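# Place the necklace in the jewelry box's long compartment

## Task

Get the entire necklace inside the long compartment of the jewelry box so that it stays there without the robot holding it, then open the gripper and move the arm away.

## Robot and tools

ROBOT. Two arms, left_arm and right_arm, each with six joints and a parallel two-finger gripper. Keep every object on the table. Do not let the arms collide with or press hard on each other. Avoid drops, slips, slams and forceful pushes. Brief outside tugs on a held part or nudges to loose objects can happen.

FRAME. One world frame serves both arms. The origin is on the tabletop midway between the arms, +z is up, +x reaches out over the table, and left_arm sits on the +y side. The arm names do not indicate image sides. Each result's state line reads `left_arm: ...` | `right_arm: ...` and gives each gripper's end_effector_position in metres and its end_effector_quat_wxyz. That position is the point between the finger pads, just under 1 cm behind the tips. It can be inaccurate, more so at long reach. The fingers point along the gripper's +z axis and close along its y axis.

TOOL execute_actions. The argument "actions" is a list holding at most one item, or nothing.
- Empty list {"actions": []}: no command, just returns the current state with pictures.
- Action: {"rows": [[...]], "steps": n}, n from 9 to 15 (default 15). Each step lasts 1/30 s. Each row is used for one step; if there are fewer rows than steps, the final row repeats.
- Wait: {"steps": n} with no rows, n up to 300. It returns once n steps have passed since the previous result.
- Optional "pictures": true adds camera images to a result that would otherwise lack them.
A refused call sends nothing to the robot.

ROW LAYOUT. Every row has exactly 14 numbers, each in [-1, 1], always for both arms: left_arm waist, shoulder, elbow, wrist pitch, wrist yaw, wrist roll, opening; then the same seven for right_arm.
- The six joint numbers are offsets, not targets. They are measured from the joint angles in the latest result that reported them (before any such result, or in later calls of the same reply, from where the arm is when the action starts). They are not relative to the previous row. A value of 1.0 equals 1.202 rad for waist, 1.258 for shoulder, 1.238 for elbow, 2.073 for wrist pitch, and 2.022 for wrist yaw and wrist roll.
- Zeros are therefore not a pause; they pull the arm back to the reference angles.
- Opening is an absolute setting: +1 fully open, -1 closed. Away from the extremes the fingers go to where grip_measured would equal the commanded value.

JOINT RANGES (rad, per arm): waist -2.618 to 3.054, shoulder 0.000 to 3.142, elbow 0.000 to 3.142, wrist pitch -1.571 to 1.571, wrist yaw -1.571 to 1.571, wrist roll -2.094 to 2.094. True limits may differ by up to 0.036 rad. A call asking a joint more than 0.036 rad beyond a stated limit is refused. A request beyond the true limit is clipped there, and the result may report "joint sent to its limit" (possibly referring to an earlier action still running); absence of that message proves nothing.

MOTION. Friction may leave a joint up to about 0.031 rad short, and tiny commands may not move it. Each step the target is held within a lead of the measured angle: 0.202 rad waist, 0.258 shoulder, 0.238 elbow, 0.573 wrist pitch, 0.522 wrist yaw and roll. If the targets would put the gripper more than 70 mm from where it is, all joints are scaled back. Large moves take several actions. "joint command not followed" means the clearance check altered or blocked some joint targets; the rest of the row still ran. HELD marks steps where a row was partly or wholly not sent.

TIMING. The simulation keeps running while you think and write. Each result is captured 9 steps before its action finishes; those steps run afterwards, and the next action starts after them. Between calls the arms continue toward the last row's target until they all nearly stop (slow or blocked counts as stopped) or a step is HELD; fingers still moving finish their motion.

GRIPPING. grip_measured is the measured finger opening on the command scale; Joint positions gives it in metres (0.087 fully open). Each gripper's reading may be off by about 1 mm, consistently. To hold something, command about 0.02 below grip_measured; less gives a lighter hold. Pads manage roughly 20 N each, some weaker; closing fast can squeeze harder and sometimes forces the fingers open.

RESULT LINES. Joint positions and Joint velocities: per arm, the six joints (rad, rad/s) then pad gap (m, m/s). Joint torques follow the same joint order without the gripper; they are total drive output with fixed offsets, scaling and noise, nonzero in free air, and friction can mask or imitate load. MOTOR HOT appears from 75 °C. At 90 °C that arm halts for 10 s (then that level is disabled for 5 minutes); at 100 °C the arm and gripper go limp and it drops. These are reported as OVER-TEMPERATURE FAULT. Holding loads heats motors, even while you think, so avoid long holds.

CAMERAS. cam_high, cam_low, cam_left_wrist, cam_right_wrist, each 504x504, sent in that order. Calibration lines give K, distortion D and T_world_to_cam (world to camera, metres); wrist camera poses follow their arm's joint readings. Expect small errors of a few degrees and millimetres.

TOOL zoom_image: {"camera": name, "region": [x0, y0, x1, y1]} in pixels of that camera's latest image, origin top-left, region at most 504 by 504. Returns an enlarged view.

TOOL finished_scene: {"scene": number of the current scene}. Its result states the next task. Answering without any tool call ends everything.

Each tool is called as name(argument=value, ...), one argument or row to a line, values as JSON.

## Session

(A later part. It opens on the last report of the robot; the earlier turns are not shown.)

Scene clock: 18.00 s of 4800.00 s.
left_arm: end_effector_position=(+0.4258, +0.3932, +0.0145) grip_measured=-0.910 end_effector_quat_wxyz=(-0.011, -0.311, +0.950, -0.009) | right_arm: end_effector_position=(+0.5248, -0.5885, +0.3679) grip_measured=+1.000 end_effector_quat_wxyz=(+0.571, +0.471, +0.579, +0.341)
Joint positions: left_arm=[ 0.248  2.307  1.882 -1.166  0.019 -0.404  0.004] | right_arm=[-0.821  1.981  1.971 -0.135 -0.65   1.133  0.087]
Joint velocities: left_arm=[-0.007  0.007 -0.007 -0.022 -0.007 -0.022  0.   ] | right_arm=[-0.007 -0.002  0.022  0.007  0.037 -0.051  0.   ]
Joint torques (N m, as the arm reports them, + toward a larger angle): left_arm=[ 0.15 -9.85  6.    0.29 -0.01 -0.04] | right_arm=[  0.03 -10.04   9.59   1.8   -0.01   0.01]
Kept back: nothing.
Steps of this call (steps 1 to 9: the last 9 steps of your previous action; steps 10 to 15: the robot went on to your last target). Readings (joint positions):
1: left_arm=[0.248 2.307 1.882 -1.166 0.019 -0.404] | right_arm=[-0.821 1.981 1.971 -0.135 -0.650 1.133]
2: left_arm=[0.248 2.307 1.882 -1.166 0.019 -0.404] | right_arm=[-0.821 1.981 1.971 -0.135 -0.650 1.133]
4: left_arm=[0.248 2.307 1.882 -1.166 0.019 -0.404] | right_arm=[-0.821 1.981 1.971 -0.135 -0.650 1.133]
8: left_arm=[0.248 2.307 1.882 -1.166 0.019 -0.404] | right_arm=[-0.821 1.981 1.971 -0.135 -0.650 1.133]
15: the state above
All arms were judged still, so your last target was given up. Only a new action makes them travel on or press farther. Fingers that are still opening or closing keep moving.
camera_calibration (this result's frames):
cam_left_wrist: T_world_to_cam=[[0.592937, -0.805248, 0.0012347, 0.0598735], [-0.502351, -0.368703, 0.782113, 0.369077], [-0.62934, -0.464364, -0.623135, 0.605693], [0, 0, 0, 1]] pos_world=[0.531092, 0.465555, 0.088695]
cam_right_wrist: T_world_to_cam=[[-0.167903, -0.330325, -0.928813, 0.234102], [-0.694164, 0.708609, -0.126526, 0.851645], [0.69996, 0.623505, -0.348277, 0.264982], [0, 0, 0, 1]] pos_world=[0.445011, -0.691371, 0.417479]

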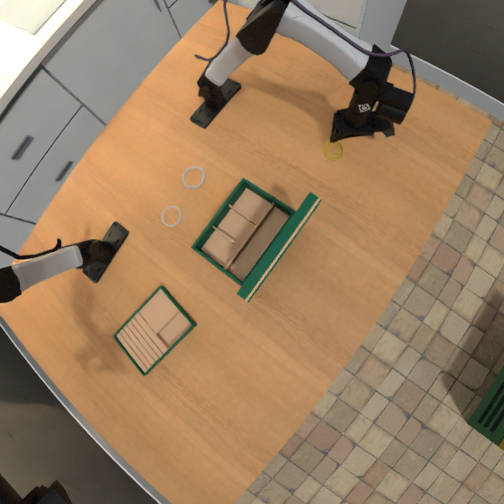

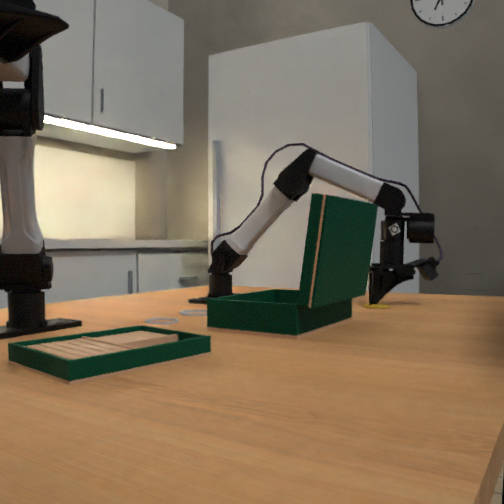

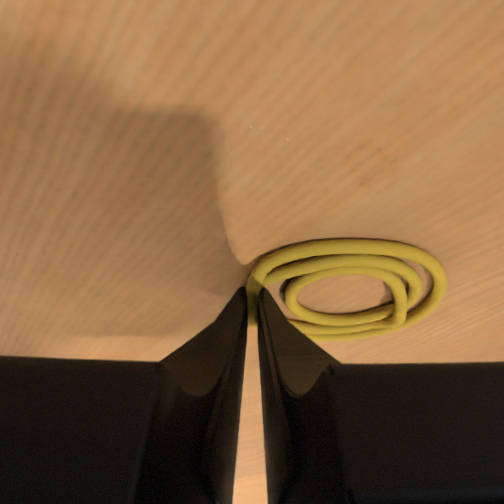

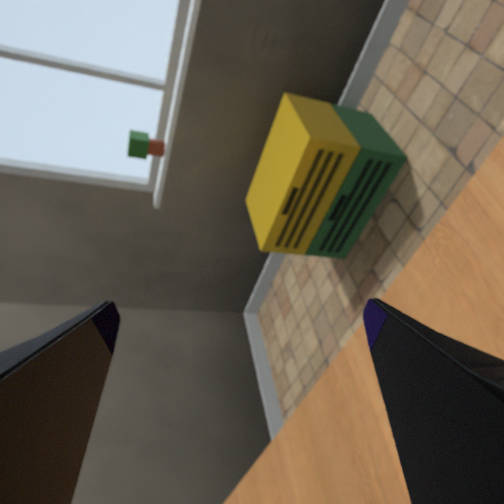

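Gripped at −0.910 (two stacked strands). Lift slowly.

execute_actions(
  actions=[
    {"rows": [[0,0.01,0,0,0,0,-0.932,0,0,0,0,0,0,1],[0,0.0,0,0,0,0,-0.932,0,0,0,0,0,0,1],[0,-0.01,0,0,0,0,-0.932,0,0,0,0,0,0,1],[0,-0.018,0,0,0,0,-0.932,0,0,0,0,0,0,1],[0,-0.024,0,0,0,0,-0.932,0,0,0,0,0,0,1],[0,-0.03,0,0,0,0,-0.932,0,0,0,0,0,0,1],[0,-0.036,0,0,0,0,-0.932,0,0,0,0,0,0,1],[0,-0.042,0,0,0,0,-0.932,0,0,0,0,0,0,1],[0,-0.048,0,0,0,0,-0.932,0,0,0,0,0,0,1],[0,-0.054,0,0,0,0,-0.932,0,0,0,0,0,0,1],[0,-0.06,0,0,0,0,-0.932,0,0,0,0,0,0,1],[0,-0.066,0,0,0,0,-0.932,0,0,0,0,0,0,1],[0,-0.072,0,0,0,0,-0.932,0,0,0,0,0,0,1],[0,-0.078,0,0,0,0,-0.932,0,0,0,0,0,0,1],[0,-0.084,0,0,0,0,-0.932,0,0,0,0,0,0,1]], "steps": 15},
  ],
)

execute_actions(
  actions=[
    {"steps": 20},
  ],
  pictures=true,
)

Scene clock: 19.07 s of 4800.00 s.
left_arm: end_effector_position=(+0.4260, +0.3932, +0.0154) grip_measured=-0.910 end_effector_quat_wxyz=(-0.010, -0.311, +0.950, -0.009) | right_arm: end_effector_position=(+0.5248, -0.5885, +0.3679) grip_measured=+1.000 end_effector_quat_wxyz=(+0.571, +0.471, +0.579, +0.341)
Joint positions: left_arm=[ 0.248  2.305  1.882 -1.166  0.019 -0.404  0.004] | right_arm=[-0.821  1.981  1.971 -0.135 -0.65   1.133  0.087]
Joint velocities: left_arm=[-0.012 -0.022 -0.007 -0.022 -0.081 -0.051 -0.   ] | right_arm=[ 0.002  0.002  0.012 -0.022  0.037 -0.081  0.   ]
Joint torques (N m, as the arm reports them, + toward a larger angle): left_arm=[  0.18 -14.19   6.06   0.29   0.03  -0.04] | right_arm=[  0.04 -10.05   9.59   1.8   -0.02   0.02]
Steps of this call (steps 1 to 26: nothing new was sent; steps 27 to 32: the first 6 steps of this action). Readings (joint positions):
27: left_arm=[0.248 2.307 1.882 -1.166 0.019 -0.404] | right_arm=[-0.821 1.981 1.971 -0.135 -0.650 1.133]
28: left_arm=[0.248 2.307 1.882 -1.166 0.019 -0.404] | right_arm=[-0.821 1.981 1.971 -0.135 -0.650 1.133]
30: left_arm=[0.248 2.307 1.882 -1.166 0.019 -0.404] | right_arm=[-0.821 1.981 1.971 -0.135 -0.650 1.133]
32: the state above

Scene clock: 19.73 s of 4800.00 s.
left_arm: end_effector_position=(+0.4328, +0.3948, +0.0482) grip_measured=-0.910 end_effector_quat_wxyz=(+0.033, -0.310, +0.950, -0.013) | right_arm: end_effector_position=(+0.5248, -0.5885, +0.3679) grip_measured=+1.000 end_effector_quat_wxyz=(+0.571, +0.471, +0.579, +0.341)
Joint positions: left_arm=[ 0.248  2.22   1.882 -1.166  0.019 -0.404  0.004] | right_arm=[-0.821  1.981  1.971 -0.135 -0.65   1.133  0.087]
Joint velocities: left_arm=[-0.002  0.002  0.007 -0.022 -0.007  0.051 -0.   ] | right_arm=[ 0.022 -0.007 -0.007  0.022  0.051  0.037  0.   ]
Joint torques (N m, as the arm reports them, + toward a larger angle): left_arm=[  0.16 -13.09   6.22   0.45   0.03  -0.04] | right_arm=[  0.04 -10.02   9.57   1.81  -0.02   0.01]
Kept back: nothing.
Steps of this call (steps 1 to 9: the last 9 steps of your previous action; steps 10 to 20: the robot went on to your last target). Readings (joint positions):
1: left_arm=[0.248 2.303 1.882 -1.166 0.019 -0.404] | right_arm=[-0.821 1.981 1.971 -0.135 -0.650 1.133]
2: left_arm=[0.248 2.300 1.882 -1.166 0.019 -0.404] | right_arm=[-0.821 1.981 1.971 -0.135 -0.650 1.133]
4: left_arm=[0.248 2.290 1.882 -1.166 0.019 -0.404] | right_arm=[-0.821 1.981 1.971 -0.135 -0.650 1.133]
8: left_arm=[0.248 2.255 1.882 -1.166 0.019 -0.404] | right_arm=[-0.821 1.981 1.971 -0.135 -0.650 1.133]
20: the state above
camera_calibration (this result's frames):
cam_left_wrist: T_world_to_cam=[[0.59134, -0.805615, 0.0360802, 0.0560876], [-0.566765, -0.383358, 0.729256, 0.38302], [-0.573667, -0.451687, -0.68329, 0.605635], [0, 0, 0, 1]] pos_world=[0.531349, 0.465576, 0.132481]
cam_right_wrist: T_world_to_cam=[[-0.167903, -0.330325, -0.928813, 0.234102], [-0.694164, 0.708609, -0.126526, 0.851645], [0.69996, 0.623505, -0.348277, 0.264982], [0, 0, 0, 1]] pos_world=[0.445011, -0.691371, 0.417479]

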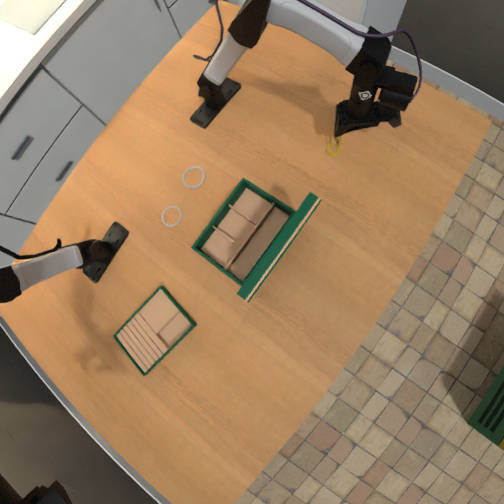

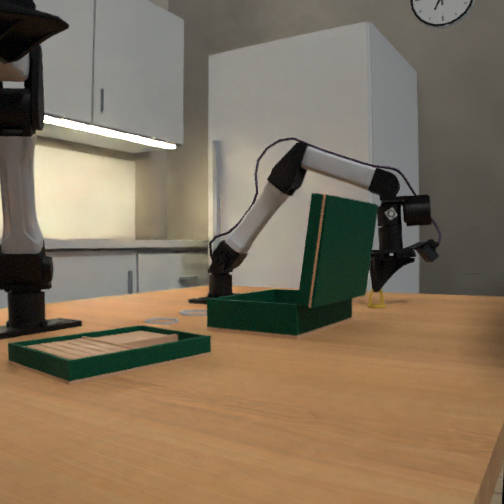

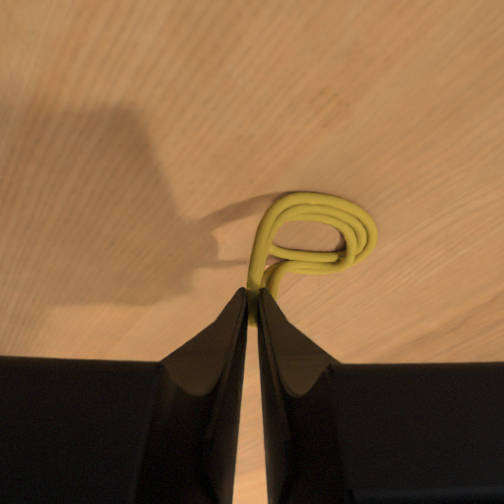

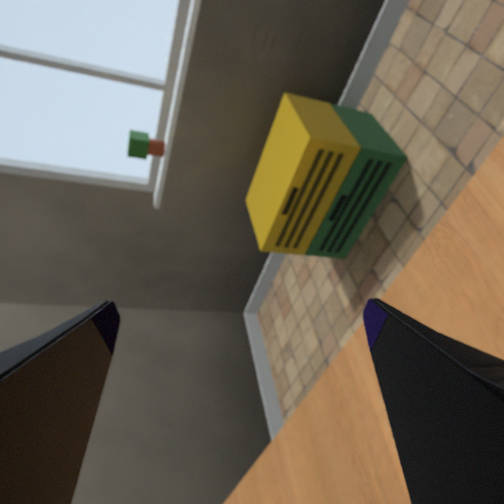

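zoom_image(
  camera="cam_high",
  region=[180, 160, 340, 310],
)

Region (180, 160, 340, 310) of cam_high's 504x504 image, scaled by 3.150, with more detail than that image has; it fills the top 472 rows of this view, and the rest is white.

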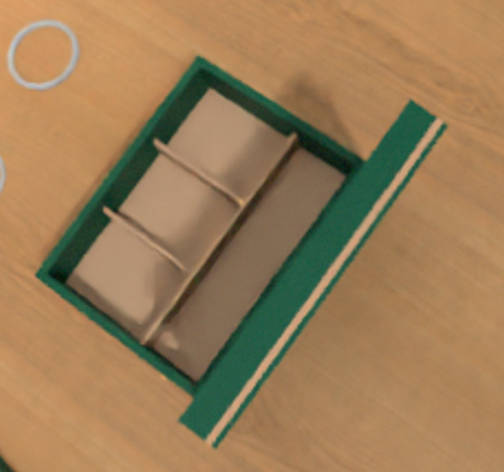

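execute_actions(
  actions=[
    {"rows": [[-0.004,-0.007,-0.003,0.001,0,0.015,-0.932,0,0,0,0,0,0,1],[-0.008,-0.014,-0.006,0.002,0,0.03,-0.932,0,0,0,0,0,0,1],[-0.012,-0.021,-0.009,0.003,0,0.045,-0.932,0,0,0,0,0,0,1],[-0.016,-0.028,-0.012,0.004,0,0.06,-0.932,0,0,0,0,0,0,1],[-0.02,-0.035,-0.015,0.005,0,0.075,-0.932,0,0,0,0,0,0,1],[-0.024,-0.042,-0.018,0.006,0,0.09,-0.932,0,0,0,0,0,0,1],[-0.028,-0.049,-0.021,0.007,0,0.105,-0.932,0,0,0,0,0,0,1],[-0.032,-0.056,-0.024,0.008,0,0.12,-0.932,0,0,0,0,0,0,1],[-0.036,-0.063,-0.027,0.009,0,0.135,-0.932,0,0,0,0,0,0,1],[-0.04,-0.07,-0.03,0.01,0,0.15,-0.932,0,0,0,0,0,0,1],[-0.044,-0.077,-0.033,0.011,0,0.165,-0.932,0,0,0,0,0,0,1],[-0.048,-0.084,-0.036,0.012,0,0.18,-0.932,0,0,0,0,0,0,1],[-0.052,-0.091,-0.039,0.013,0,0.195,-0.932,0,0,0,0,0,0,1],[-0.056,-0.098,-0.042,0.014,0,0.21,-0.932,0,0,0,0,0,0,1],[-0.06,-0.105,-0.045,0.015,0,0.225,-0.932,0,0,0,0,0,0,1]], "steps": 15},
  ],
)

execute_actions(
  actions=[
    {"rows": [[-0.02,-0.025,-0.018,0.008,0,0.03,-0.932,0,0,0,0,0,0,1],[-0.028,-0.032,-0.022,0.009,0,0.045,-0.932,0,0,0,0,0,0,1],[-0.036,-0.039,-0.026,0.01,0,0.06,-0.932,0,0,0,0,0,0,1],[-0.044,-0.046,-0.03,0.011,0,0.075,-0.932,0,0,0,0,0,0,1],[-0.052,-0.053,-0.034,0.012,0,0.09,-0.932,0,0,0,0,0,0,1],[-0.06,-0.06,-0.038,0.013,0,0.105,-0.932,0,0,0,0,0,0,1],[-0.068,-0.067,-0.042,0.014,0,0.12,-0.932,0,0,0,0,0,0,1],[-0.076,-0.074,-0.046,0.015,0,0.135,-0.932,0,0,0,0,0,0,1],[-0.084,-0.081,-0.05,0.016,0,0.15,-0.932,0,0,0,0,0,0,1],[-0.092,-0.088,-0.054,0.017,0,0.165,-0.932,0,0,0,0,0,0,1],[-0.1,-0.095,-0.058,0.018,0,0.18,-0.932,0,0,0,0,0,0,1],[-0.108,-0.102,-0.062,0.019,0,0.195,-0.932,0,0,0,0,0,0,1],[-0.116,-0.109,-0.066,0.02,0,0.21,-0.932,0,0,0,0,0,0,1],[-0.124,-0.116,-0.07,0.021,0,0.225,-0.932,0,0,0,0,0,0,1],[-0.132,-0.123,-0.074,0.022,0,0.24,-0.932,0,0,0,0,0,0,1]], "steps": 15},
  ],
)

execute_actions(
  actions=[
    {"steps": 20},
  ],
  pictures=true,
)

Scene clock: 25.40 s of 4800.00 s.
left_arm: end_effector_position=(+0.4313, +0.3946, +0.0490) grip_measured=-0.910 end_effector_quat_wxyz=(+0.034, -0.267, +0.963, -0.011) | right_arm: end_effector_position=(+0.5248, -0.5885, +0.3679) grip_measured=+1.000 end_effector_quat_wxyz=(+0.571, +0.471, +0.579, +0.341)
Joint positions: left_arm=[ 0.24   2.216  1.88  -1.165  0.019 -0.321  0.004] | right_arm=[-0.821  1.981  1.971 -0.135 -0.65   1.133  0.087]
Joint velocities: left_arm=[-0.129 -0.125 -0.095 -0.037 -0.11   0.637 -0.001] | right_arm=[-0.017 -0.002 -0.002  0.007 -0.007 -0.066  0.   ]
Joint torques (N m, as the arm reports them, + toward a larger angle): left_arm=[ -1.31 -14.65   5.1    0.51   0.01   0.01] | right_arm=[  0.03 -10.03   9.6    1.81  -0.01   0.02]
Steps of this call (steps 1 to 15: the robot went on to your last target; steps 16 to 90: nothing new was sent; then 2.47 s passed at rest; steps 91 to 96: the first 6 steps of this action). Readings (joint positions):
91: left_arm=[0.248 2.220 1.882 -1.166 0.019 -0.401] | right_arm=[-0.821 1.981 1.971 -0.135 -0.650 1.133]
92: left_arm=[0.248 2.220 1.882 -1.166 0.019 -0.392] | right_arm=[-0.821 1.981 1.971 -0.135 -0.650 1.133]
94: left_arm=[0.246 2.220 1.882 -1.166 0.019 -0.362] | right_arm=[-0.821 1.981 1.971 -0.135 -0.650 1.133]
96: the state above

Scene clock: 25.90 s of 4800.00 s.
left_arm: end_effector_position=(+0.4284, +0.3698, +0.0815) grip_measured=-0.910 end_effector_quat_wxyz=(+0.077, -0.048, +0.996, -0.004) | right_arm: end_effector_position=(+0.5248, -0.5885, +0.3679) grip_measured=+1.000 end_effector_quat_wxyz=(+0.571, +0.471, +0.579, +0.341)
Joint positions: left_arm=[ 0.145  2.097  1.828 -1.149  0.019  0.029  0.004] | right_arm=[-0.821  1.981  1.971 -0.135 -0.65   1.133  0.087]
Joint velocities: left_arm=[-0.291 -0.164 -0.198 -0.051  0.066  0.623  0.   ] | right_arm=[-0.007 -0.007  0.022 -0.022 -0.007 -0.022  0.   ]
Joint torques (N m, as the arm reports them, + toward a larger angle): left_arm=[ -0.92 -13.17   5.49   0.72   0.06  -0.02] | right_arm=[  0.05 -10.02   9.59   1.8   -0.01   0.02]
Steps of this call (steps 1 to 9: the last 9 steps of your previous action; steps 10 to 15: the first 6 steps of this action, its rows measured from where the robot was after step 9). Readings (joint positions):
9: left_arm=[0.190 2.131 1.849 -1.158 0.019 -0.078] | right_arm=[-0.821 1.981 1.971 -0.135 -0.650 1.133]
10: left_arm=[0.184 2.123 1.847 -1.157 0.019 -0.064] | right_arm=[-0.821 1.981 1.971 -0.135 -0.650 1.133]
11: left_arm=[0.179 2.118 1.847 -1.156 0.019 -0.051] | right_arm=[-0.821 1.981 1.971 -0.135 -0.650 1.133]
13: left_arm=[0.164 2.108 1.841 -1.151 0.019 -0.016] | right_arm=[-0.821 1.981 1.971 -0.135 -0.650 1.133]
15: the state above

Scene clock: 26.57 s of 4800.00 s.
left_arm: end_effector_position=(+0.4277, +0.3386, +0.1062) grip_measured=-0.910 end_effector_quat_wxyz=(+0.109, +0.189, +0.976, +0.012) | right_arm: end_effector_position=(+0.5248, -0.5885, +0.3679) grip_measured=+1.000 end_effector_quat_wxyz=(+0.571, +0.471, +0.579, +0.341)
Joint positions: left_arm=[ 0.031  1.997  1.776 -1.13   0.019  0.391  0.004] | right_arm=[-0.821  1.981  1.971 -0.135 -0.65   1.133  0.087]
Joint velocities: left_arm=[-0.002 -0.017  0.007 -0.037  0.007  0.095 -0.003] | right_arm=[ 0.002  0.002 -0.017 -0.037 -0.066 -0.081  0.   ]
Joint torques (N m, as the arm reports them, + toward a larger angle): left_arm=[  0.18 -11.78   5.08   0.83   0.09   0.  ] | right_arm=[  0.05 -10.01   9.6    1.8   -0.02   0.02]
Kept back: nothing.
Steps of this call (steps 1 to 9: the last 9 steps of your previous action; steps 10 to 20: the robot went on to your last target). Readings (joint positions):
1: left_arm=[0.135 2.091 1.821 -1.148 0.019 0.054] | right_arm=[-0.821 1.981 1.971 -0.135 -0.650 1.133]
2: left_arm=[0.124 2.085 1.814 -1.148 0.019 0.080] | right_arm=[-0.821 1.981 1.971 -0.135 -0.650 1.133]
4: left_arm=[0.102 2.070 1.803 -1.146 0.019 0.134] | right_arm=[-0.821 1.981 1.971 -0.135 -0.650 1.133]
8: left_arm=[0.063 2.033 1.784 -1.140 0.019 0.249] | right_arm=[-0.821 1.981 1.971 -0.135 -0.650 1.133]
20: the state above
camera_calibration (this result's frames):
cam_left_wrist: T_world_to_cam=[[-0.361585, -0.929483, -0.0729233, 0.472783], [-0.751341, 0.244186, 0.613074, 0.195082], [-0.552035, 0.276469, -0.786652, 0.372208], [0, 0, 0, 1]] pos_world=[0.522997, 0.288903, 0.207676]
cam_right_wrist: T_world_to_cam=[[-0.167903, -0.330325, -0.928813, 0.234102], [-0.694164, 0.708609, -0.126526, 0.851645], [0.69996, 0.623505, -0.348277, 0.264982], [0, 0, 0, 1]] pos_world=[0.445011, -0.691371, 0.417479]

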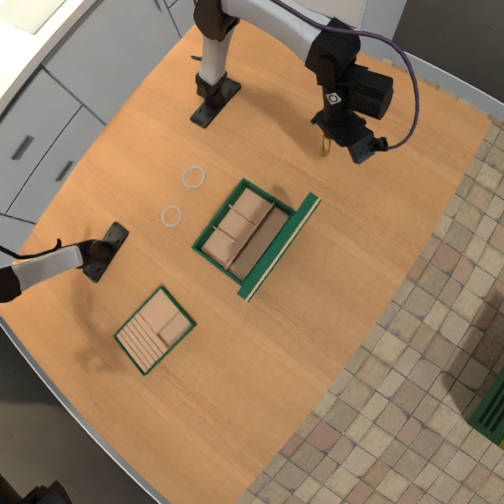

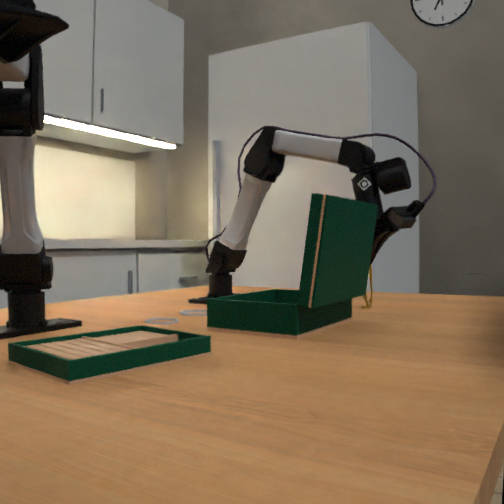

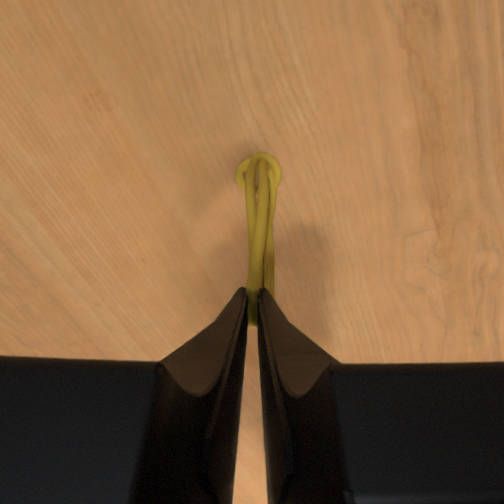

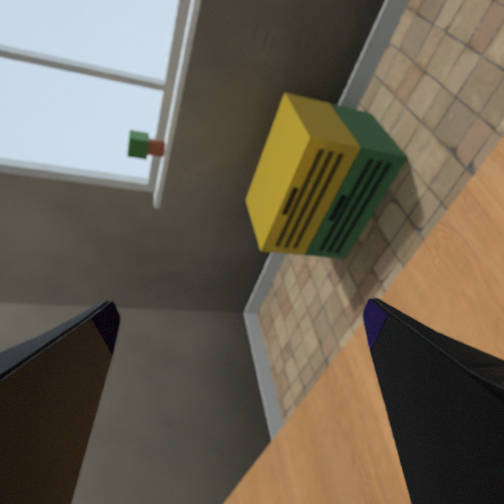

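execute_actions(
  actions=[
    {"rows": [[-0.001,0,0,0,0,0.001,-0.932,0,0,0,0,0,0,1],[-0.003,-0.001,0,0,0,0.004,-0.932,0,0,0,0,0,0,1],[-0.007,-0.002,0.001,0,0,0.009,-0.932,0,0,0,0,0,0,1],[-0.012,-0.004,0.001,-0.001,0,0.015,-0.932,0,0,0,0,0,0,1],[-0.019,-0.007,0.002,-0.001,0,0.024,-0.932,0,0,0,0,0,0,1],[-0.027,-0.01,0.003,-0.002,0,0.034,-0.932,0,0,0,0,0,0,1],[-0.036,-0.013,0.004,-0.003,0,0.046,-0.932,0,0,0,0,0,0,1],[-0.047,-0.017,0.005,-0.003,0,0.059,-0.932,0,0,0,0,0,0,1],[-0.059,-0.021,0.006,-0.004,0,0.073,-0.932,0,0,0,0,0,0,1],[-0.071,-0.025,0.008,-0.005,0,0.089,-0.932,0,0,0,0,0,0,1],[-0.084,-0.03,0.009,-0.006,0,0.105,-0.932,0,0,0,0,0,0,1],[-0.098,-0.035,0.01,-0.007,0,0.123,-0.932,0,0,0,0,0,0,1],[-0.112,-0.04,0.012,-0.008,0,0.141,-0.932,0,0,0,0,0,0,1],[-0.127,-0.045,0.013,-0.009,0,0.159,-0.932,0,0,0,0,0,0,1],[-0.142,-0.05,0.015,-0.01,0,0.178,-0.932,0,0,0,0,0,0,1]], "steps": 15},
  ],
)

execute_actions(
  actions=[
    {"rows": [[-0.059,-0.036,0.017,-0.008,0,0.096,-0.932,0,0,0,0,0,0,1],[-0.074,-0.041,0.018,-0.009,0,0.114,-0.932,0,0,0,0,0,0,1],[-0.088,-0.046,0.02,-0.01,0,0.132,-0.932,0,0,0,0,0,0,1],[-0.102,-0.051,0.021,-0.011,0,0.15,-0.932,0,0,0,0,0,0,1],[-0.115,-0.056,0.023,-0.012,0,0.166,-0.932,0,0,0,0,0,0,1],[-0.127,-0.06,0.024,-0.013,0,0.182,-0.932,0,0,0,0,0,0,1],[-0.139,-0.064,0.025,-0.014,0,0.196,-0.932,0,0,0,0,0,0,1],[-0.15,-0.068,0.026,-0.014,0,0.209,-0.932,0,0,0,0,0,0,1],[-0.159,-0.071,0.027,-0.015,0,0.221,-0.932,0,0,0,0,0,0,1],[-0.167,-0.074,0.028,-0.016,0,0.231,-0.932,0,0,0,0,0,0,1],[-0.174,-0.077,0.029,-0.016,0,0.24,-0.932,0,0,0,0,0,0,1],[-0.179,-0.079,0.029,-0.017,0,0.246,-0.932,0,0,0,0,0,0,1],[-0.183,-0.08,0.03,-0.017,0,0.251,-0.932,0,0,0,0,0,0,1],[-0.185,-0.081,0.03,-0.017,0,0.254,-0.932,0,0,0,0,0,0,1],[-0.186,-0.081,0.03,-0.017,0,0.255,-0.932,0,0,0,0,0,0,1]], "steps": 15},
  ],
)

execute_actions(
  actions=[
    {"steps": 20},
  ],
  pictures=true,
)

Scene clock: 32.57 s of 4800.00 s.
left_arm: end_effector_position=(+0.4283, +0.3371, +0.1063) grip_measured=-0.910 end_effector_quat_wxyz=(+0.109, +0.204, +0.973, +0.013) | right_arm: end_effector_position=(+0.5248, -0.5885, +0.3679) grip_measured=+1.000 end_effector_quat_wxyz=(+0.571, +0.471, +0.579, +0.341)
Joint positions: left_arm=[ 0.025  1.997  1.776 -1.13   0.019  0.417  0.004] | right_arm=[-0.821  1.981  1.971 -0.135 -0.65   1.133  0.087]
Joint velocities: left_arm=[-0.125 -0.012 -0.022 -0.066 -0.051  0.227 -0.001] | right_arm=[-0.002  0.002  0.017 -0.007 -0.154  0.051  0.   ]
Joint torques (N m, as the arm reports them, + toward a larger angle): left_arm=[ -1.61 -11.08   6.79   0.64   0.11   0.09] | right_arm=[  0.04 -10.02   9.62   1.81  -0.01   0.02]
Steps of this call (steps 1 to 30: the robot went on to your last target; steps 31 to 174: nothing new was sent; steps 175 to 180: the first 6 steps of this action). Readings (joint positions):
175: left_arm=[0.031 1.997 1.776 -1.130 0.019 0.401] | right_arm=[-0.821 1.981 1.971 -0.135 -0.650 1.133]
176: left_arm=[0.031 1.997 1.776 -1.130 0.019 0.401] | right_arm=[-0.821 1.981 1.971 -0.135 -0.650 1.133]
178: left_arm=[0.030 1.997 1.776 -1.130 0.019 0.404] | right_arm=[-0.821 1.981 1.971 -0.135 -0.650 1.133]
180: the state above

Scene clock: 33.07 s of 4800.00 s.
left_arm: end_effector_position=(+0.4274, +0.2512, +0.1266) grip_measured=-0.910 end_effector_quat_wxyz=(+0.121, +0.507, +0.853, +0.027) | right_arm: end_effector_position=(+0.5248, -0.5885, +0.3679) grip_measured=+1.000 end_effector_quat_wxyz=(+0.571, +0.471, +0.579, +0.341)
Joint positions: left_arm=[-0.224  1.948  1.776 -1.151  0.018  0.827  0.004] | right_arm=[-0.821  1.981  1.971 -0.135 -0.65   1.133  0.087]
Joint velocities: left_arm=[-0.442 -0.159  0.012 -0.139  0.007  1.004  0.001] | right_arm=[-0.022  0.022  0.017 -0.066  0.022 -0.022  0.   ]
Joint torques (N m, as the arm reports them, + toward a larger angle): left_arm=[ -0.26 -11.88   8.55   0.81   0.1    0.  ] | right_arm=[  0.04 -10.02   9.56   1.8   -0.02   0.02]
Steps of this call (steps 1 to 9: the last 9 steps of your previous action; steps 10 to 15: the first 6 steps of this action, its rows measured from where the robot was after step 9). Readings (joint positions):
9: left_arm=[-0.101 1.985 1.776 -1.137 0.019 0.613] | right_arm=[-0.821 1.981 1.971 -0.135 -0.650 1.133]
10: left_arm=[-0.122 1.979 1.776 -1.138 0.019 0.649] | right_arm=[-0.821 1.981 1.971 -0.135 -0.650 1.133]
11: left_arm=[-0.143 1.972 1.776 -1.139 0.019 0.685] | right_arm=[-0.821 1.981 1.971 -0.135 -0.650 1.133]
13: left_arm=[-0.187 1.960 1.776 -1.142 0.019 0.758] | right_arm=[-0.821 1.981 1.971 -0.135 -0.650 1.133]
15: the state above

Scene clock: 33.73 s of 4800.00 s.
left_arm: end_effector_position=(+0.4285, +0.2163, +0.1482) grip_measured=-0.910 end_effector_quat_wxyz=(+0.135, +0.661, +0.737, +0.046) | right_arm: end_effector_position=(+0.5248, -0.5885, +0.3679) grip_measured=+1.000 end_effector_quat_wxyz=(+0.571, +0.471, +0.579, +0.341)
Joint positions: left_arm=[-0.322  1.908  1.789 -1.166  0.018  1.119  0.004] | right_arm=[-0.821  1.981  1.971 -0.135 -0.65   1.133  0.087]
Joint velocities: left_arm=[-0.007 -0.002 -0.032  0.037 -0.037  0.095  0.   ] | right_arm=[-0.012 -0.037 -0.012  0.007  0.022 -0.007  0.   ]
Joint torques (N m, as the arm reports them, + toward a larger angle): left_arm=[ -0.12 -11.23   8.13   0.7    0.16   0.03] | right_arm=[  0.05 -10.05   9.61   1.8   -0.01   0.02]
Kept back: nothing.
Steps of this call (steps 1 to 9: the last 9 steps of your previous action; steps 10 to 20: the robot went on to your last target). Readings (joint positions):
1: left_arm=[-0.239 1.942 1.776 -1.153 0.018 0.862] | right_arm=[-0.821 1.981 1.971 -0.135 -0.650 1.133]
2: left_arm=[-0.254 1.937 1.776 -1.154 0.018 0.895] | right_arm=[-0.821 1.981 1.971 -0.135 -0.650 1.133]
4: left_arm=[-0.281 1.927 1.777 -1.158 0.018 0.955] | right_arm=[-0.821 1.981 1.971 -0.135 -0.650 1.133]
8: left_arm=[-0.315 1.914 1.787 -1.162 0.018 1.047] | right_arm=[-0.821 1.981 1.971 -0.135 -0.650 1.133]
20: the state above
camera_calibration (this result's frames):
cam_left_wrist: T_world_to_cam=[[-0.958839, -0.125556, -0.254685, 0.471485], [-0.264911, 0.718457, 0.64315, -0.115667], [0.102229, 0.684146, -0.722145, 0.06131], [0, 0, 0, 1]] pos_world=[0.415169, 0.100355, 0.238746]
cam_right_wrist: T_world_to_cam=[[-0.167903, -0.330325, -0.928813, 0.234102], [-0.694164, 0.708609, -0.126526, 0.851645], [0.69996, 0.623505, -0.348277, 0.264982], [0, 0, 0, 1]] pos_world=[0.445011, -0.691371, 0.417479]

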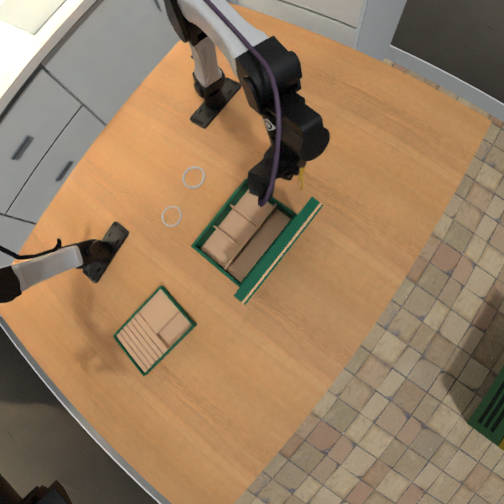

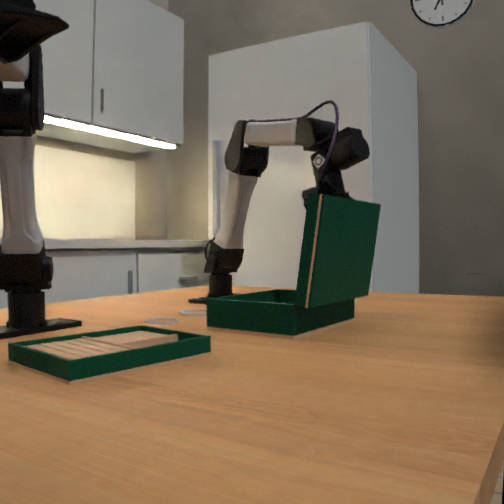

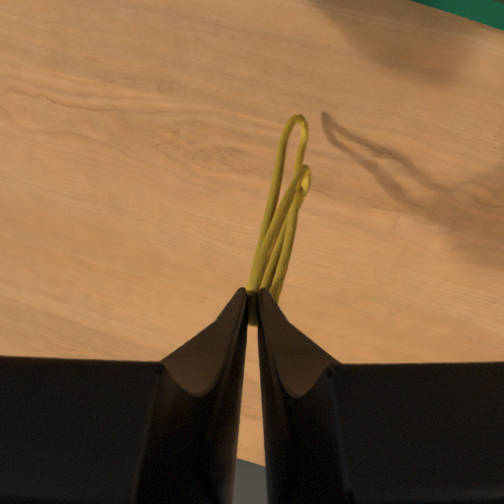

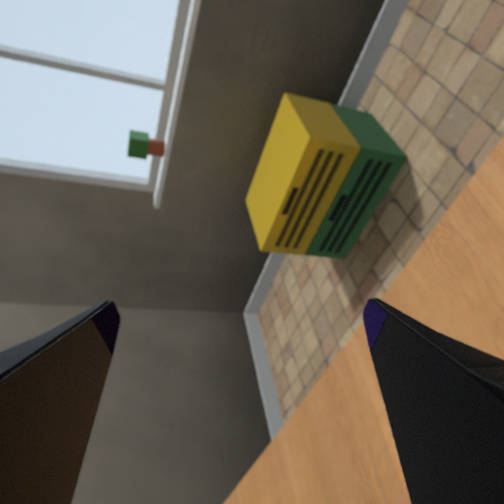

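zoom_image(
  camera="cam_high",
  region=[180, 160, 340, 310],
)

Region (180, 160, 340, 310) of cam_high's 504x504 image, scaled by 3.150, with more detail than that image has; it fills the top 472 rows of this view, and the rest is white.

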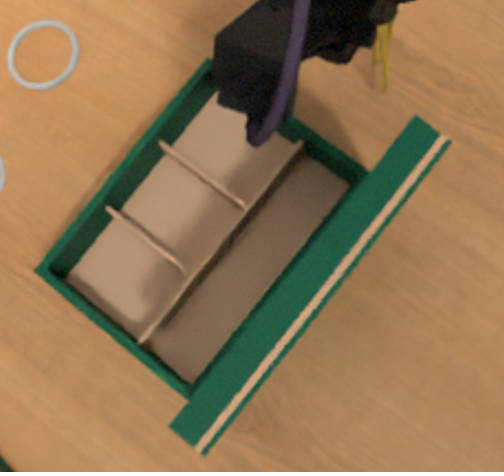

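execute_actions(
  actions=[
    {"rows": [[0,0.004,0.007,0,0,0,-0.932,0,0,0,0,0,0,1],[-0.001,0.009,0.014,0,0,0,-0.932,0,0,0,0,0,0,1],[-0.003,0.014,0.023,0,0,0,-0.932,0,0,0,0,0,0,1],[-0.005,0.015,0.025,0,0,0,-0.932,0,0,0,0,0,0,1],[-0.008,0.017,0.027,0,0,0,-0.932,0,0,0,0,0,0,1],[-0.011,0.019,0.031,0,0,0,-0.932,0,0,0,0,0,0,1],[-0.015,0.021,0.034,0,0,0,-0.932,0,0,0,0,0,0,1],[-0.019,0.024,0.039,0,0,0,-0.932,0,0,0,0,0,0,1],[-0.024,0.027,0.044,0,0,0,-0.932,0,0,0,0,0,0,1],[-0.029,0.031,0.049,0,0,0,-0.932,0,0,0,0,0,0,1],[-0.035,0.034,0.055,0,0,0,-0.932,0,0,0,0,0,0,1],[-0.042,0.038,0.061,0,0,0,-0.932,0,0,0,0,0,0,1],[-0.048,0.043,0.067,0,0,0,-0.932,0,0,0,0,0,0,1],[-0.056,0.047,0.074,0,0,0,-0.932,0,0,0,0,0,0,1],[-0.063,0.052,0.082,0,0,0,-0.932,0,0,0,0,0,0,1]], "steps": 15},
  ],
)

execute_actions(
  actions=[
    {"rows": [[-0.024,0.03,0.049,0,0,0,-0.932,0,0,0,0,0,0,1],[-0.032,0.035,0.056,0,0,0,-0.932,0,0,0,0,0,0,1],[-0.04,0.041,0.064,0,0,0,-0.932,0,0,0,0,0,0,1],[-0.048,0.046,0.073,0,0,0,-0.932,0,0,0,0,0,0,1],[-0.057,0.051,0.081,0,0,0,-0.932,0,0,0,0,0,0,1],[-0.066,0.057,0.09,0,0,0,-0.932,0,0,0,0,0,0,1],[-0.074,0.062,0.098,0,0,0,-0.932,0,0,0,0,0,0,1],[-0.083,0.068,0.107,0,0,0,-0.932,0,0,0,0,0,0,1],[-0.092,0.074,0.116,0,0,0,-0.932,0,0,0,0,0,0,1],[-0.101,0.079,0.124,0,0,0,-0.932,0,0,0,0,0,0,1],[-0.109,0.084,0.133,0,0,0,-0.932,0,0,0,0,0,0,1],[-0.118,0.09,0.141,0,0,0,-0.932,0,0,0,0,0,0,1],[-0.126,0.095,0.149,0,0,0,-0.932,0,0,0,0,0,0,1],[-0.134,0.1,0.157,0,0,0,-0.932,0,0,0,0,0,0,1],[-0.142,0.105,0.164,0,0,0,-0.932,0,0,0,0,0,0,1]], "steps": 15},
  ],
)

execute_actions(
  actions=[
    {"rows": [[-0.025,0.032,0.051,0,0,0,-0.932,0,0,0,0,0,0,1],[-0.032,0.036,0.058,0,0,0,-0.932,0,0,0,0,0,0,1],[-0.039,0.041,0.064,0,0,0,-0.932,0,0,0,0,0,0,1],[-0.045,0.045,0.071,0,0,0,-0.932,0,0,0,0,0,0,1],[-0.051,0.048,0.076,0,0,0,-0.932,0,0,0,0,0,0,1],[-0.056,0.052,0.082,0,0,0,-0.932,0,0,0,0,0,0,1],[-0.061,0.055,0.087,0,0,0,-0.932,0,0,0,0,0,0,1],[-0.066,0.058,0.091,0,0,0,-0.932,0,0,0,0,0,0,1],[-0.07,0.06,0.095,0,0,0,-0.932,0,0,0,0,0,0,1],[-0.073,0.062,0.098,0,0,0,-0.932,0,0,0,0,0,0,1],[-0.075,0.064,0.101,0,0,0,-0.932,0,0,0,0,0,0,1],[-0.078,0.065,0.103,0,0,0,-0.932,0,0,0,0,0,0,1],[-0.079,0.066,0.104,0,0,0,-0.932,0,0,0,0,0,0,1],[-0.08,0.067,0.105,0,0,0,-0.932,0,0,0,0,0,0,1],[-0.08,0.067,0.105,0,0,0,-0.932,0,0,0,0,0,0,1]], "steps": 15},
  ],
)

execute_actions(
  actions=[
    {"steps": 20},
  ],
  pictures=true,
)

Scene clock: 41.83 s of 4800.00 s.
left_arm: end_effector_position=(+0.4288, +0.2162, +0.1484) grip_measured=-0.910 end_effector_quat_wxyz=(+0.135, +0.663, +0.735, +0.046) | right_arm: end_effector_position=(+0.5248, -0.5885, +0.3679) grip_measured=+1.000 end_effector_quat_wxyz=(+0.571, +0.471, +0.579, +0.341)
Joint positions: left_arm=[-0.322  1.909  1.792 -1.167  0.018  1.123  0.004] | right_arm=[-0.821  1.981  1.971 -0.135 -0.65   1.133  0.087]
Joint velocities: left_arm=[-0.022  0.085  0.095 -0.095  0.037 -0.066 -0.   ] | right_arm=[ 0.007  0.002  0.002 -0.066  0.007  0.022  0.   ]
Joint torques (N m, as the arm reports them, + toward a larger angle): left_arm=[-0.83 -8.02  8.54  0.83  0.1  -0.12] | right_arm=[  0.05 -10.04   9.57   1.8   -0.01   0.02]
Steps of this call (steps 1 to 30: the robot went on to your last target; steps 31 to 237: nothing new was sent; steps 238 to 243: the first 6 steps of this action). Readings (joint positions):
238: left_arm=[-0.322 1.908 1.789 -1.166 0.018 1.123] | right_arm=[-0.821 1.981 1.971 -0.135 -0.650 1.133]
239: left_arm=[-0.322 1.908 1.789 -1.166 0.018 1.123] | right_arm=[-0.821 1.981 1.971 -0.135 -0.650 1.133]
241: left_arm=[-0.322 1.908 1.789 -1.166 0.018 1.123] | right_arm=[-0.821 1.981 1.971 -0.135 -0.650 1.133]
243: the state above

Scene clock: 42.33 s of 4800.00 s.
left_arm: end_effector_position=(+0.4420, +0.1629, +0.1520) grip_measured=-0.910 end_effector_quat_wxyz=(+0.155, +0.698, +0.697, +0.045) | right_arm: end_effector_position=(+0.5248, -0.5885, +0.3679) grip_measured=+1.000 end_effector_quat_wxyz=(+0.571, +0.471, +0.579, +0.341)
Joint positions: left_arm=[-0.426  1.996  1.919 -1.17   0.018  1.123  0.004] | right_arm=[-0.821  1.981  1.971 -0.135 -0.65   1.133  0.087]
Joint velocities: left_arm=[-0.252  0.217  0.295 -0.051 -0.007 -0.007 -0.001] | right_arm=[-0.017 -0.002  0.012  0.051  0.022  0.007  0.   ]
Joint torques (N m, as the arm reports them, + toward a larger angle): left_arm=[-0.85 -9.03  8.28  0.87  0.14 -0.06] | right_arm=[  0.05 -10.03   9.57   1.81  -0.01   0.02]
Steps of this call (steps 1 to 9: the last 9 steps of your previous action; steps 10 to 15: the first 6 steps of this action, its rows measured from where the robot was after step 9). Readings (joint positions):
9: left_arm=[-0.373 1.949 1.850 -1.168 0.018 1.123] | right_arm=[-0.821 1.981 1.971 -0.135 -0.650 1.133]
10: left_arm=[-0.382 1.957 1.862 -1.169 0.018 1.123] | right_arm=[-0.821 1.981 1.971 -0.135 -0.650 1.133]
11: left_arm=[-0.391 1.965 1.874 -1.169 0.018 1.123] | right_arm=[-0.821 1.981 1.971 -0.135 -0.650 1.133]
13: left_arm=[-0.408 1.981 1.898 -1.169 0.018 1.123] | right_arm=[-0.821 1.981 1.971 -0.135 -0.650 1.133]
15: the state above

Scene clock: 42.83 s of 4800.00 s.
left_arm: end_effector_position=(+0.4434, +0.0858, +0.1549) grip_measured=-0.910 end_effector_quat_wxyz=(+0.181, +0.744, +0.642, +0.040) | right_arm: end_effector_position=(+0.5248, -0.5885, +0.3679) grip_measured=+1.000 end_effector_quat_wxyz=(+0.571, +0.471, +0.579, +0.341)
Joint positions: left_arm=[-0.571  2.103  2.077 -1.172  0.018  1.123  0.004] | right_arm=[-0.821  1.981  1.971 -0.135 -0.65   1.133  0.087]
Joint velocities: left_arm=[-0.193  0.173  0.203 -0.037 -0.081  0.022  0.001] | right_arm=[ 0.002 -0.007 -0.007 -0.037  0.022  0.051  0.   ]
Joint torques (N m, as the arm reports them, + toward a larger angle): left_arm=[ -0.5  -10.27   8.46   0.87   0.13  -0.07] | right_arm=[  0.03 -10.06   9.58   1.8   -0.02   0.02]
Steps of this call (steps 1 to 9: the last 9 steps of your previous action; steps 10 to 15: the first 6 steps of this action, its rows measured from where the robot was after step 9). Readings (joint positions):
9: left_arm=[-0.521 2.059 2.013 -1.170 0.018 1.123] | right_arm=[-0.821 1.981 1.971 -0.135 -0.650 1.133]
10: left_arm=[-0.531 2.066 2.025 -1.172 0.018 1.123] | right_arm=[-0.821 1.981 1.971 -0.135 -0.650 1.133]
11: left_arm=[-0.540 2.075 2.039 -1.172 0.018 1.123] | right_arm=[-0.821 1.981 1.971 -0.135 -0.650 1.133]
13: left_arm=[-0.556 2.091 2.061 -1.172 0.018 1.123] | right_arm=[-0.821 1.981 1.971 -0.135 -0.650 1.133]
15: the state above

Scene clock: 43.50 s of 4800.00 s.
left_arm: end_effector_position=(+0.4401, +0.0640, +0.1555) grip_measured=-0.910 end_effector_quat_wxyz=(+0.188, +0.756, +0.626, +0.038) | right_arm: end_effector_position=(+0.5248, -0.5885, +0.3679) grip_measured=+1.000 end_effector_quat_wxyz=(+0.571, +0.471, +0.579, +0.341)
Joint positions: left_arm=[-0.612  2.13   2.117 -1.172  0.018  1.123  0.004] | right_arm=[-0.821  1.981  1.971 -0.135 -0.65   1.133  0.087]
Joint velocities: left_arm=[-0.002 -0.007 -0.017  0.095 -0.007  0.022  0.   ] | right_arm=[-0.007 -0.007 -0.007  0.081  0.037  0.007  0.   ]
Joint torques (N m, as the arm reports them, + toward a larger angle): left_arm=[ -0.39 -10.38   8.43   0.92   0.13  -0.06] | right_arm=[  0.03 -10.03   9.58   1.8   -0.01   0.02]
Kept back: nothing.
Steps of this call (steps 1 to 9: the last 9 steps of your previous action; steps 10 to 20: the robot went on to your last target). Readings (joint positions):
1: left_arm=[-0.578 2.108 2.083 -1.172 0.018 1.123] | right_arm=[-0.821 1.981 1.971 -0.135 -0.650 1.133]
2: left_arm=[-0.584 2.113 2.090 -1.172 0.018 1.123] | right_arm=[-0.821 1.981 1.971 -0.135 -0.650 1.133]
4: left_arm=[-0.595 2.121 2.100 -1.172 0.018 1.123] | right_arm=[-0.821 1.981 1.971 -0.135 -0.650 1.133]
8: left_arm=[-0.609 2.129 2.113 -1.172 0.018 1.123] | right_arm=[-0.821 1.981 1.971 -0.135 -0.650 1.133]
20: the state above
camera_calibration (this result's frames):
cam_left_wrist: T_world_to_cam=[[-0.929851, 0.141533, -0.339625, 0.448716], [-0.0946439, 0.799988, 0.592505, -0.0801413], [0.355555, 0.583085, -0.730475, 0.0659298], [0, 0, 0, 1]] pos_world=[0.386213, -0.0378387, 0.248039]
cam_right_wrist: T_world_to_cam=[[-0.167903, -0.330325, -0.928813, 0.234102], [-0.694164, 0.708609, -0.126526, 0.851645], [0.69996, 0.623505, -0.348277, 0.264982], [0, 0, 0, 1]] pos_world=[0.445011, -0.691371, 0.417479]

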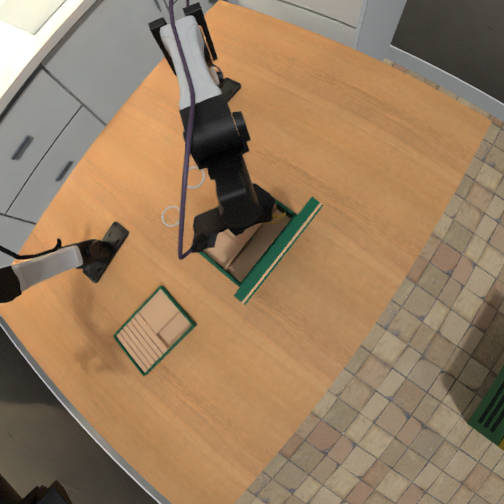

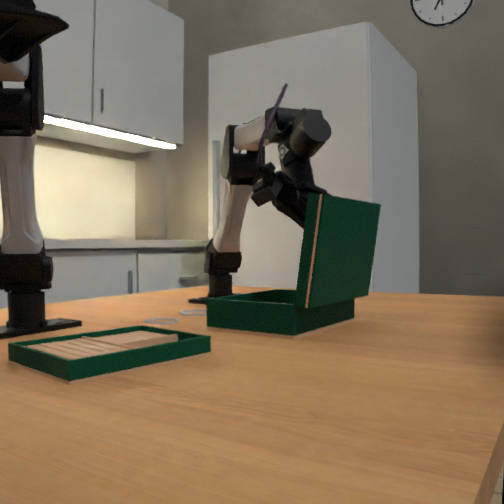

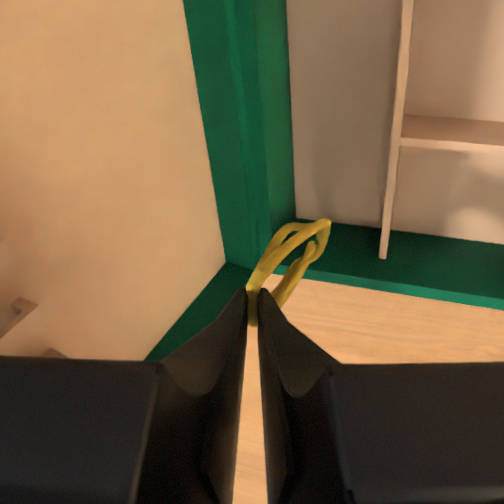

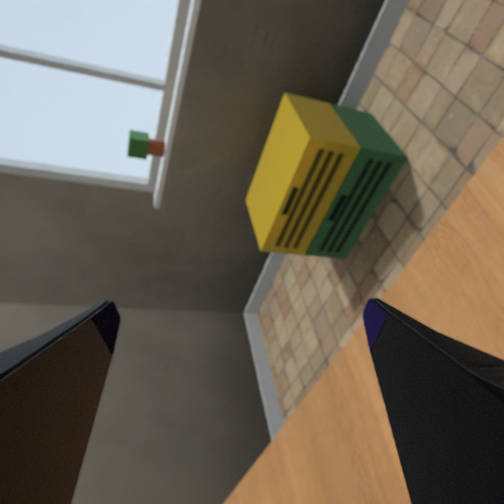

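execute_actions(
  actions=[],
)

Scene clock: 44.30 s of 4800.00 s.
left_arm: end_effector_position=(+0.4401, +0.0640, +0.1555) grip_measured=-0.910 end_effector_quat_wxyz=(+0.188, +0.756, +0.626, +0.038) | right_arm: end_effector_position=(+0.5248, -0.5885, +0.3679) grip_measured=+1.000 end_effector_quat_wxyz=(+0.571, +0.471, +0.579, +0.341)
Joint positions: left_arm=[-0.612  2.13   2.117 -1.172  0.018  1.123  0.004] | right_arm=[-0.821  1.981  1.971 -0.135 -0.65   1.133  0.087]
Joint velocities: left_arm=[-0.012 -0.002  0.017  0.007  0.037 -0.037 -0.001] | right_arm=[-0.002 -0.007 -0.007 -0.007  0.007  0.051  0.   ]
Joint torques (N m, as the arm reports them, + toward a larger angle): left_arm=[ -0.33 -10.34   8.43   0.93   0.15  -0.06] | right_arm=[  0.03 -10.04   9.6    1.81  -0.02   0.02]
Kept back: nothing.
Steps of this call (steps 1 to 15: the robot went on to your last target; steps 16 to 24: nothing new was sent). Readings (joint positions):
1: left_arm=[-0.612 2.130 2.117 -1.172 0.018 1.123] | right_arm=[-0.821 1.981 1.971 -0.135 -0.650 1.133]
2: left_arm=[-0.612 2.130 2.117 -1.172 0.018 1.123] | right_arm=[-0.821 1.981 1.971 -0.135 -0.650 1.133]
4: left_arm=[-0.612 2.130 2.117 -1.172 0.018 1.123] | right_arm=[-0.821 1.981 1.971 -0.135 -0.650 1.133]
8: left_arm=[-0.612 2.130 2.117 -1.172 0.018 1.123] | right_arm=[-0.821 1.981 1.971 -0.135 -0.650 1.133]
24: the state above
All arms were judged still, so your last target was given up. Only a new action makes them travel on or press farther. Fingers that are still opening or closing keep moving.
camera_calibration (this result's frames):
cam_left_wrist: T_world_to_cam=[[-0.929851, 0.141533, -0.339625, 0.448716], [-0.0946439, 0.799988, 0.592505, -0.0801413], [0.355555, 0.583085, -0.730475, 0.0659298], [0, 0, 0, 1]] pos_world=[0.386213, -0.0378387, 0.248039]
cam_right_wrist: T_world_to_cam=[[-0.167903, -0.330325, -0.928813, 0.234102], [-0.694164, 0.708609, -0.126526, 0.851645], [0.69996, 0.623505, -0.348277, 0.264982], [0, 0, 0, 1]] pos_world=[0.445011, -0.691371, 0.417479]

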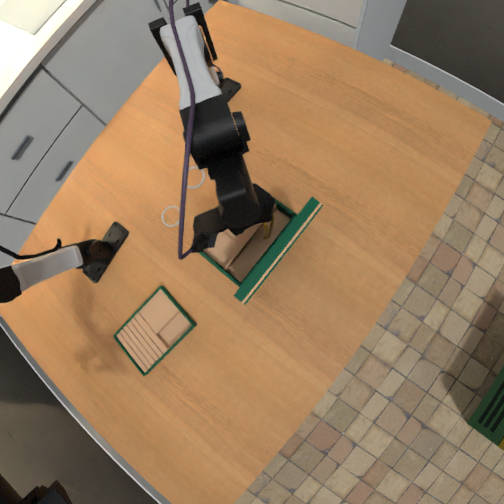

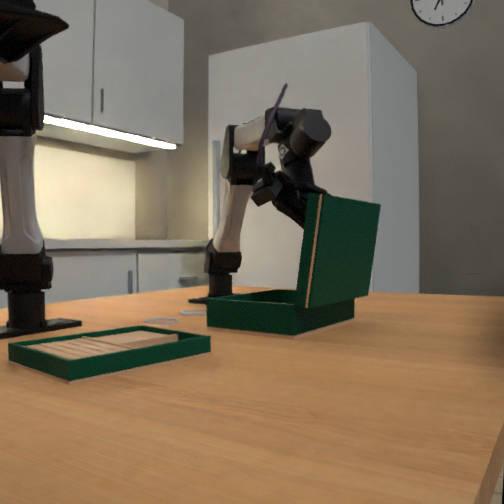

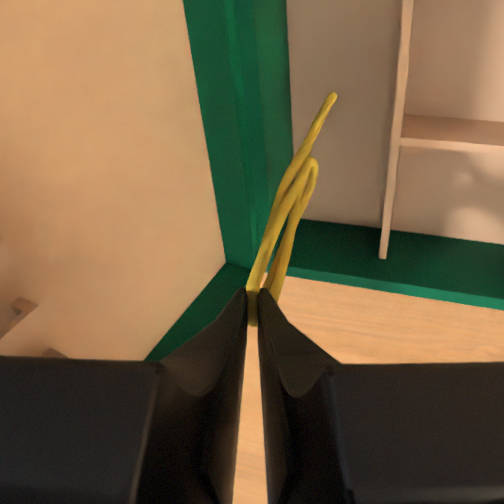

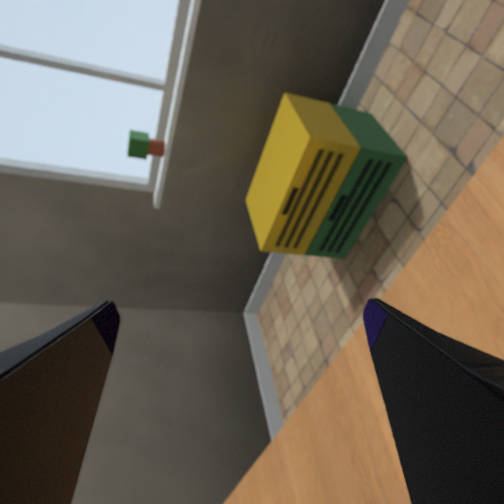

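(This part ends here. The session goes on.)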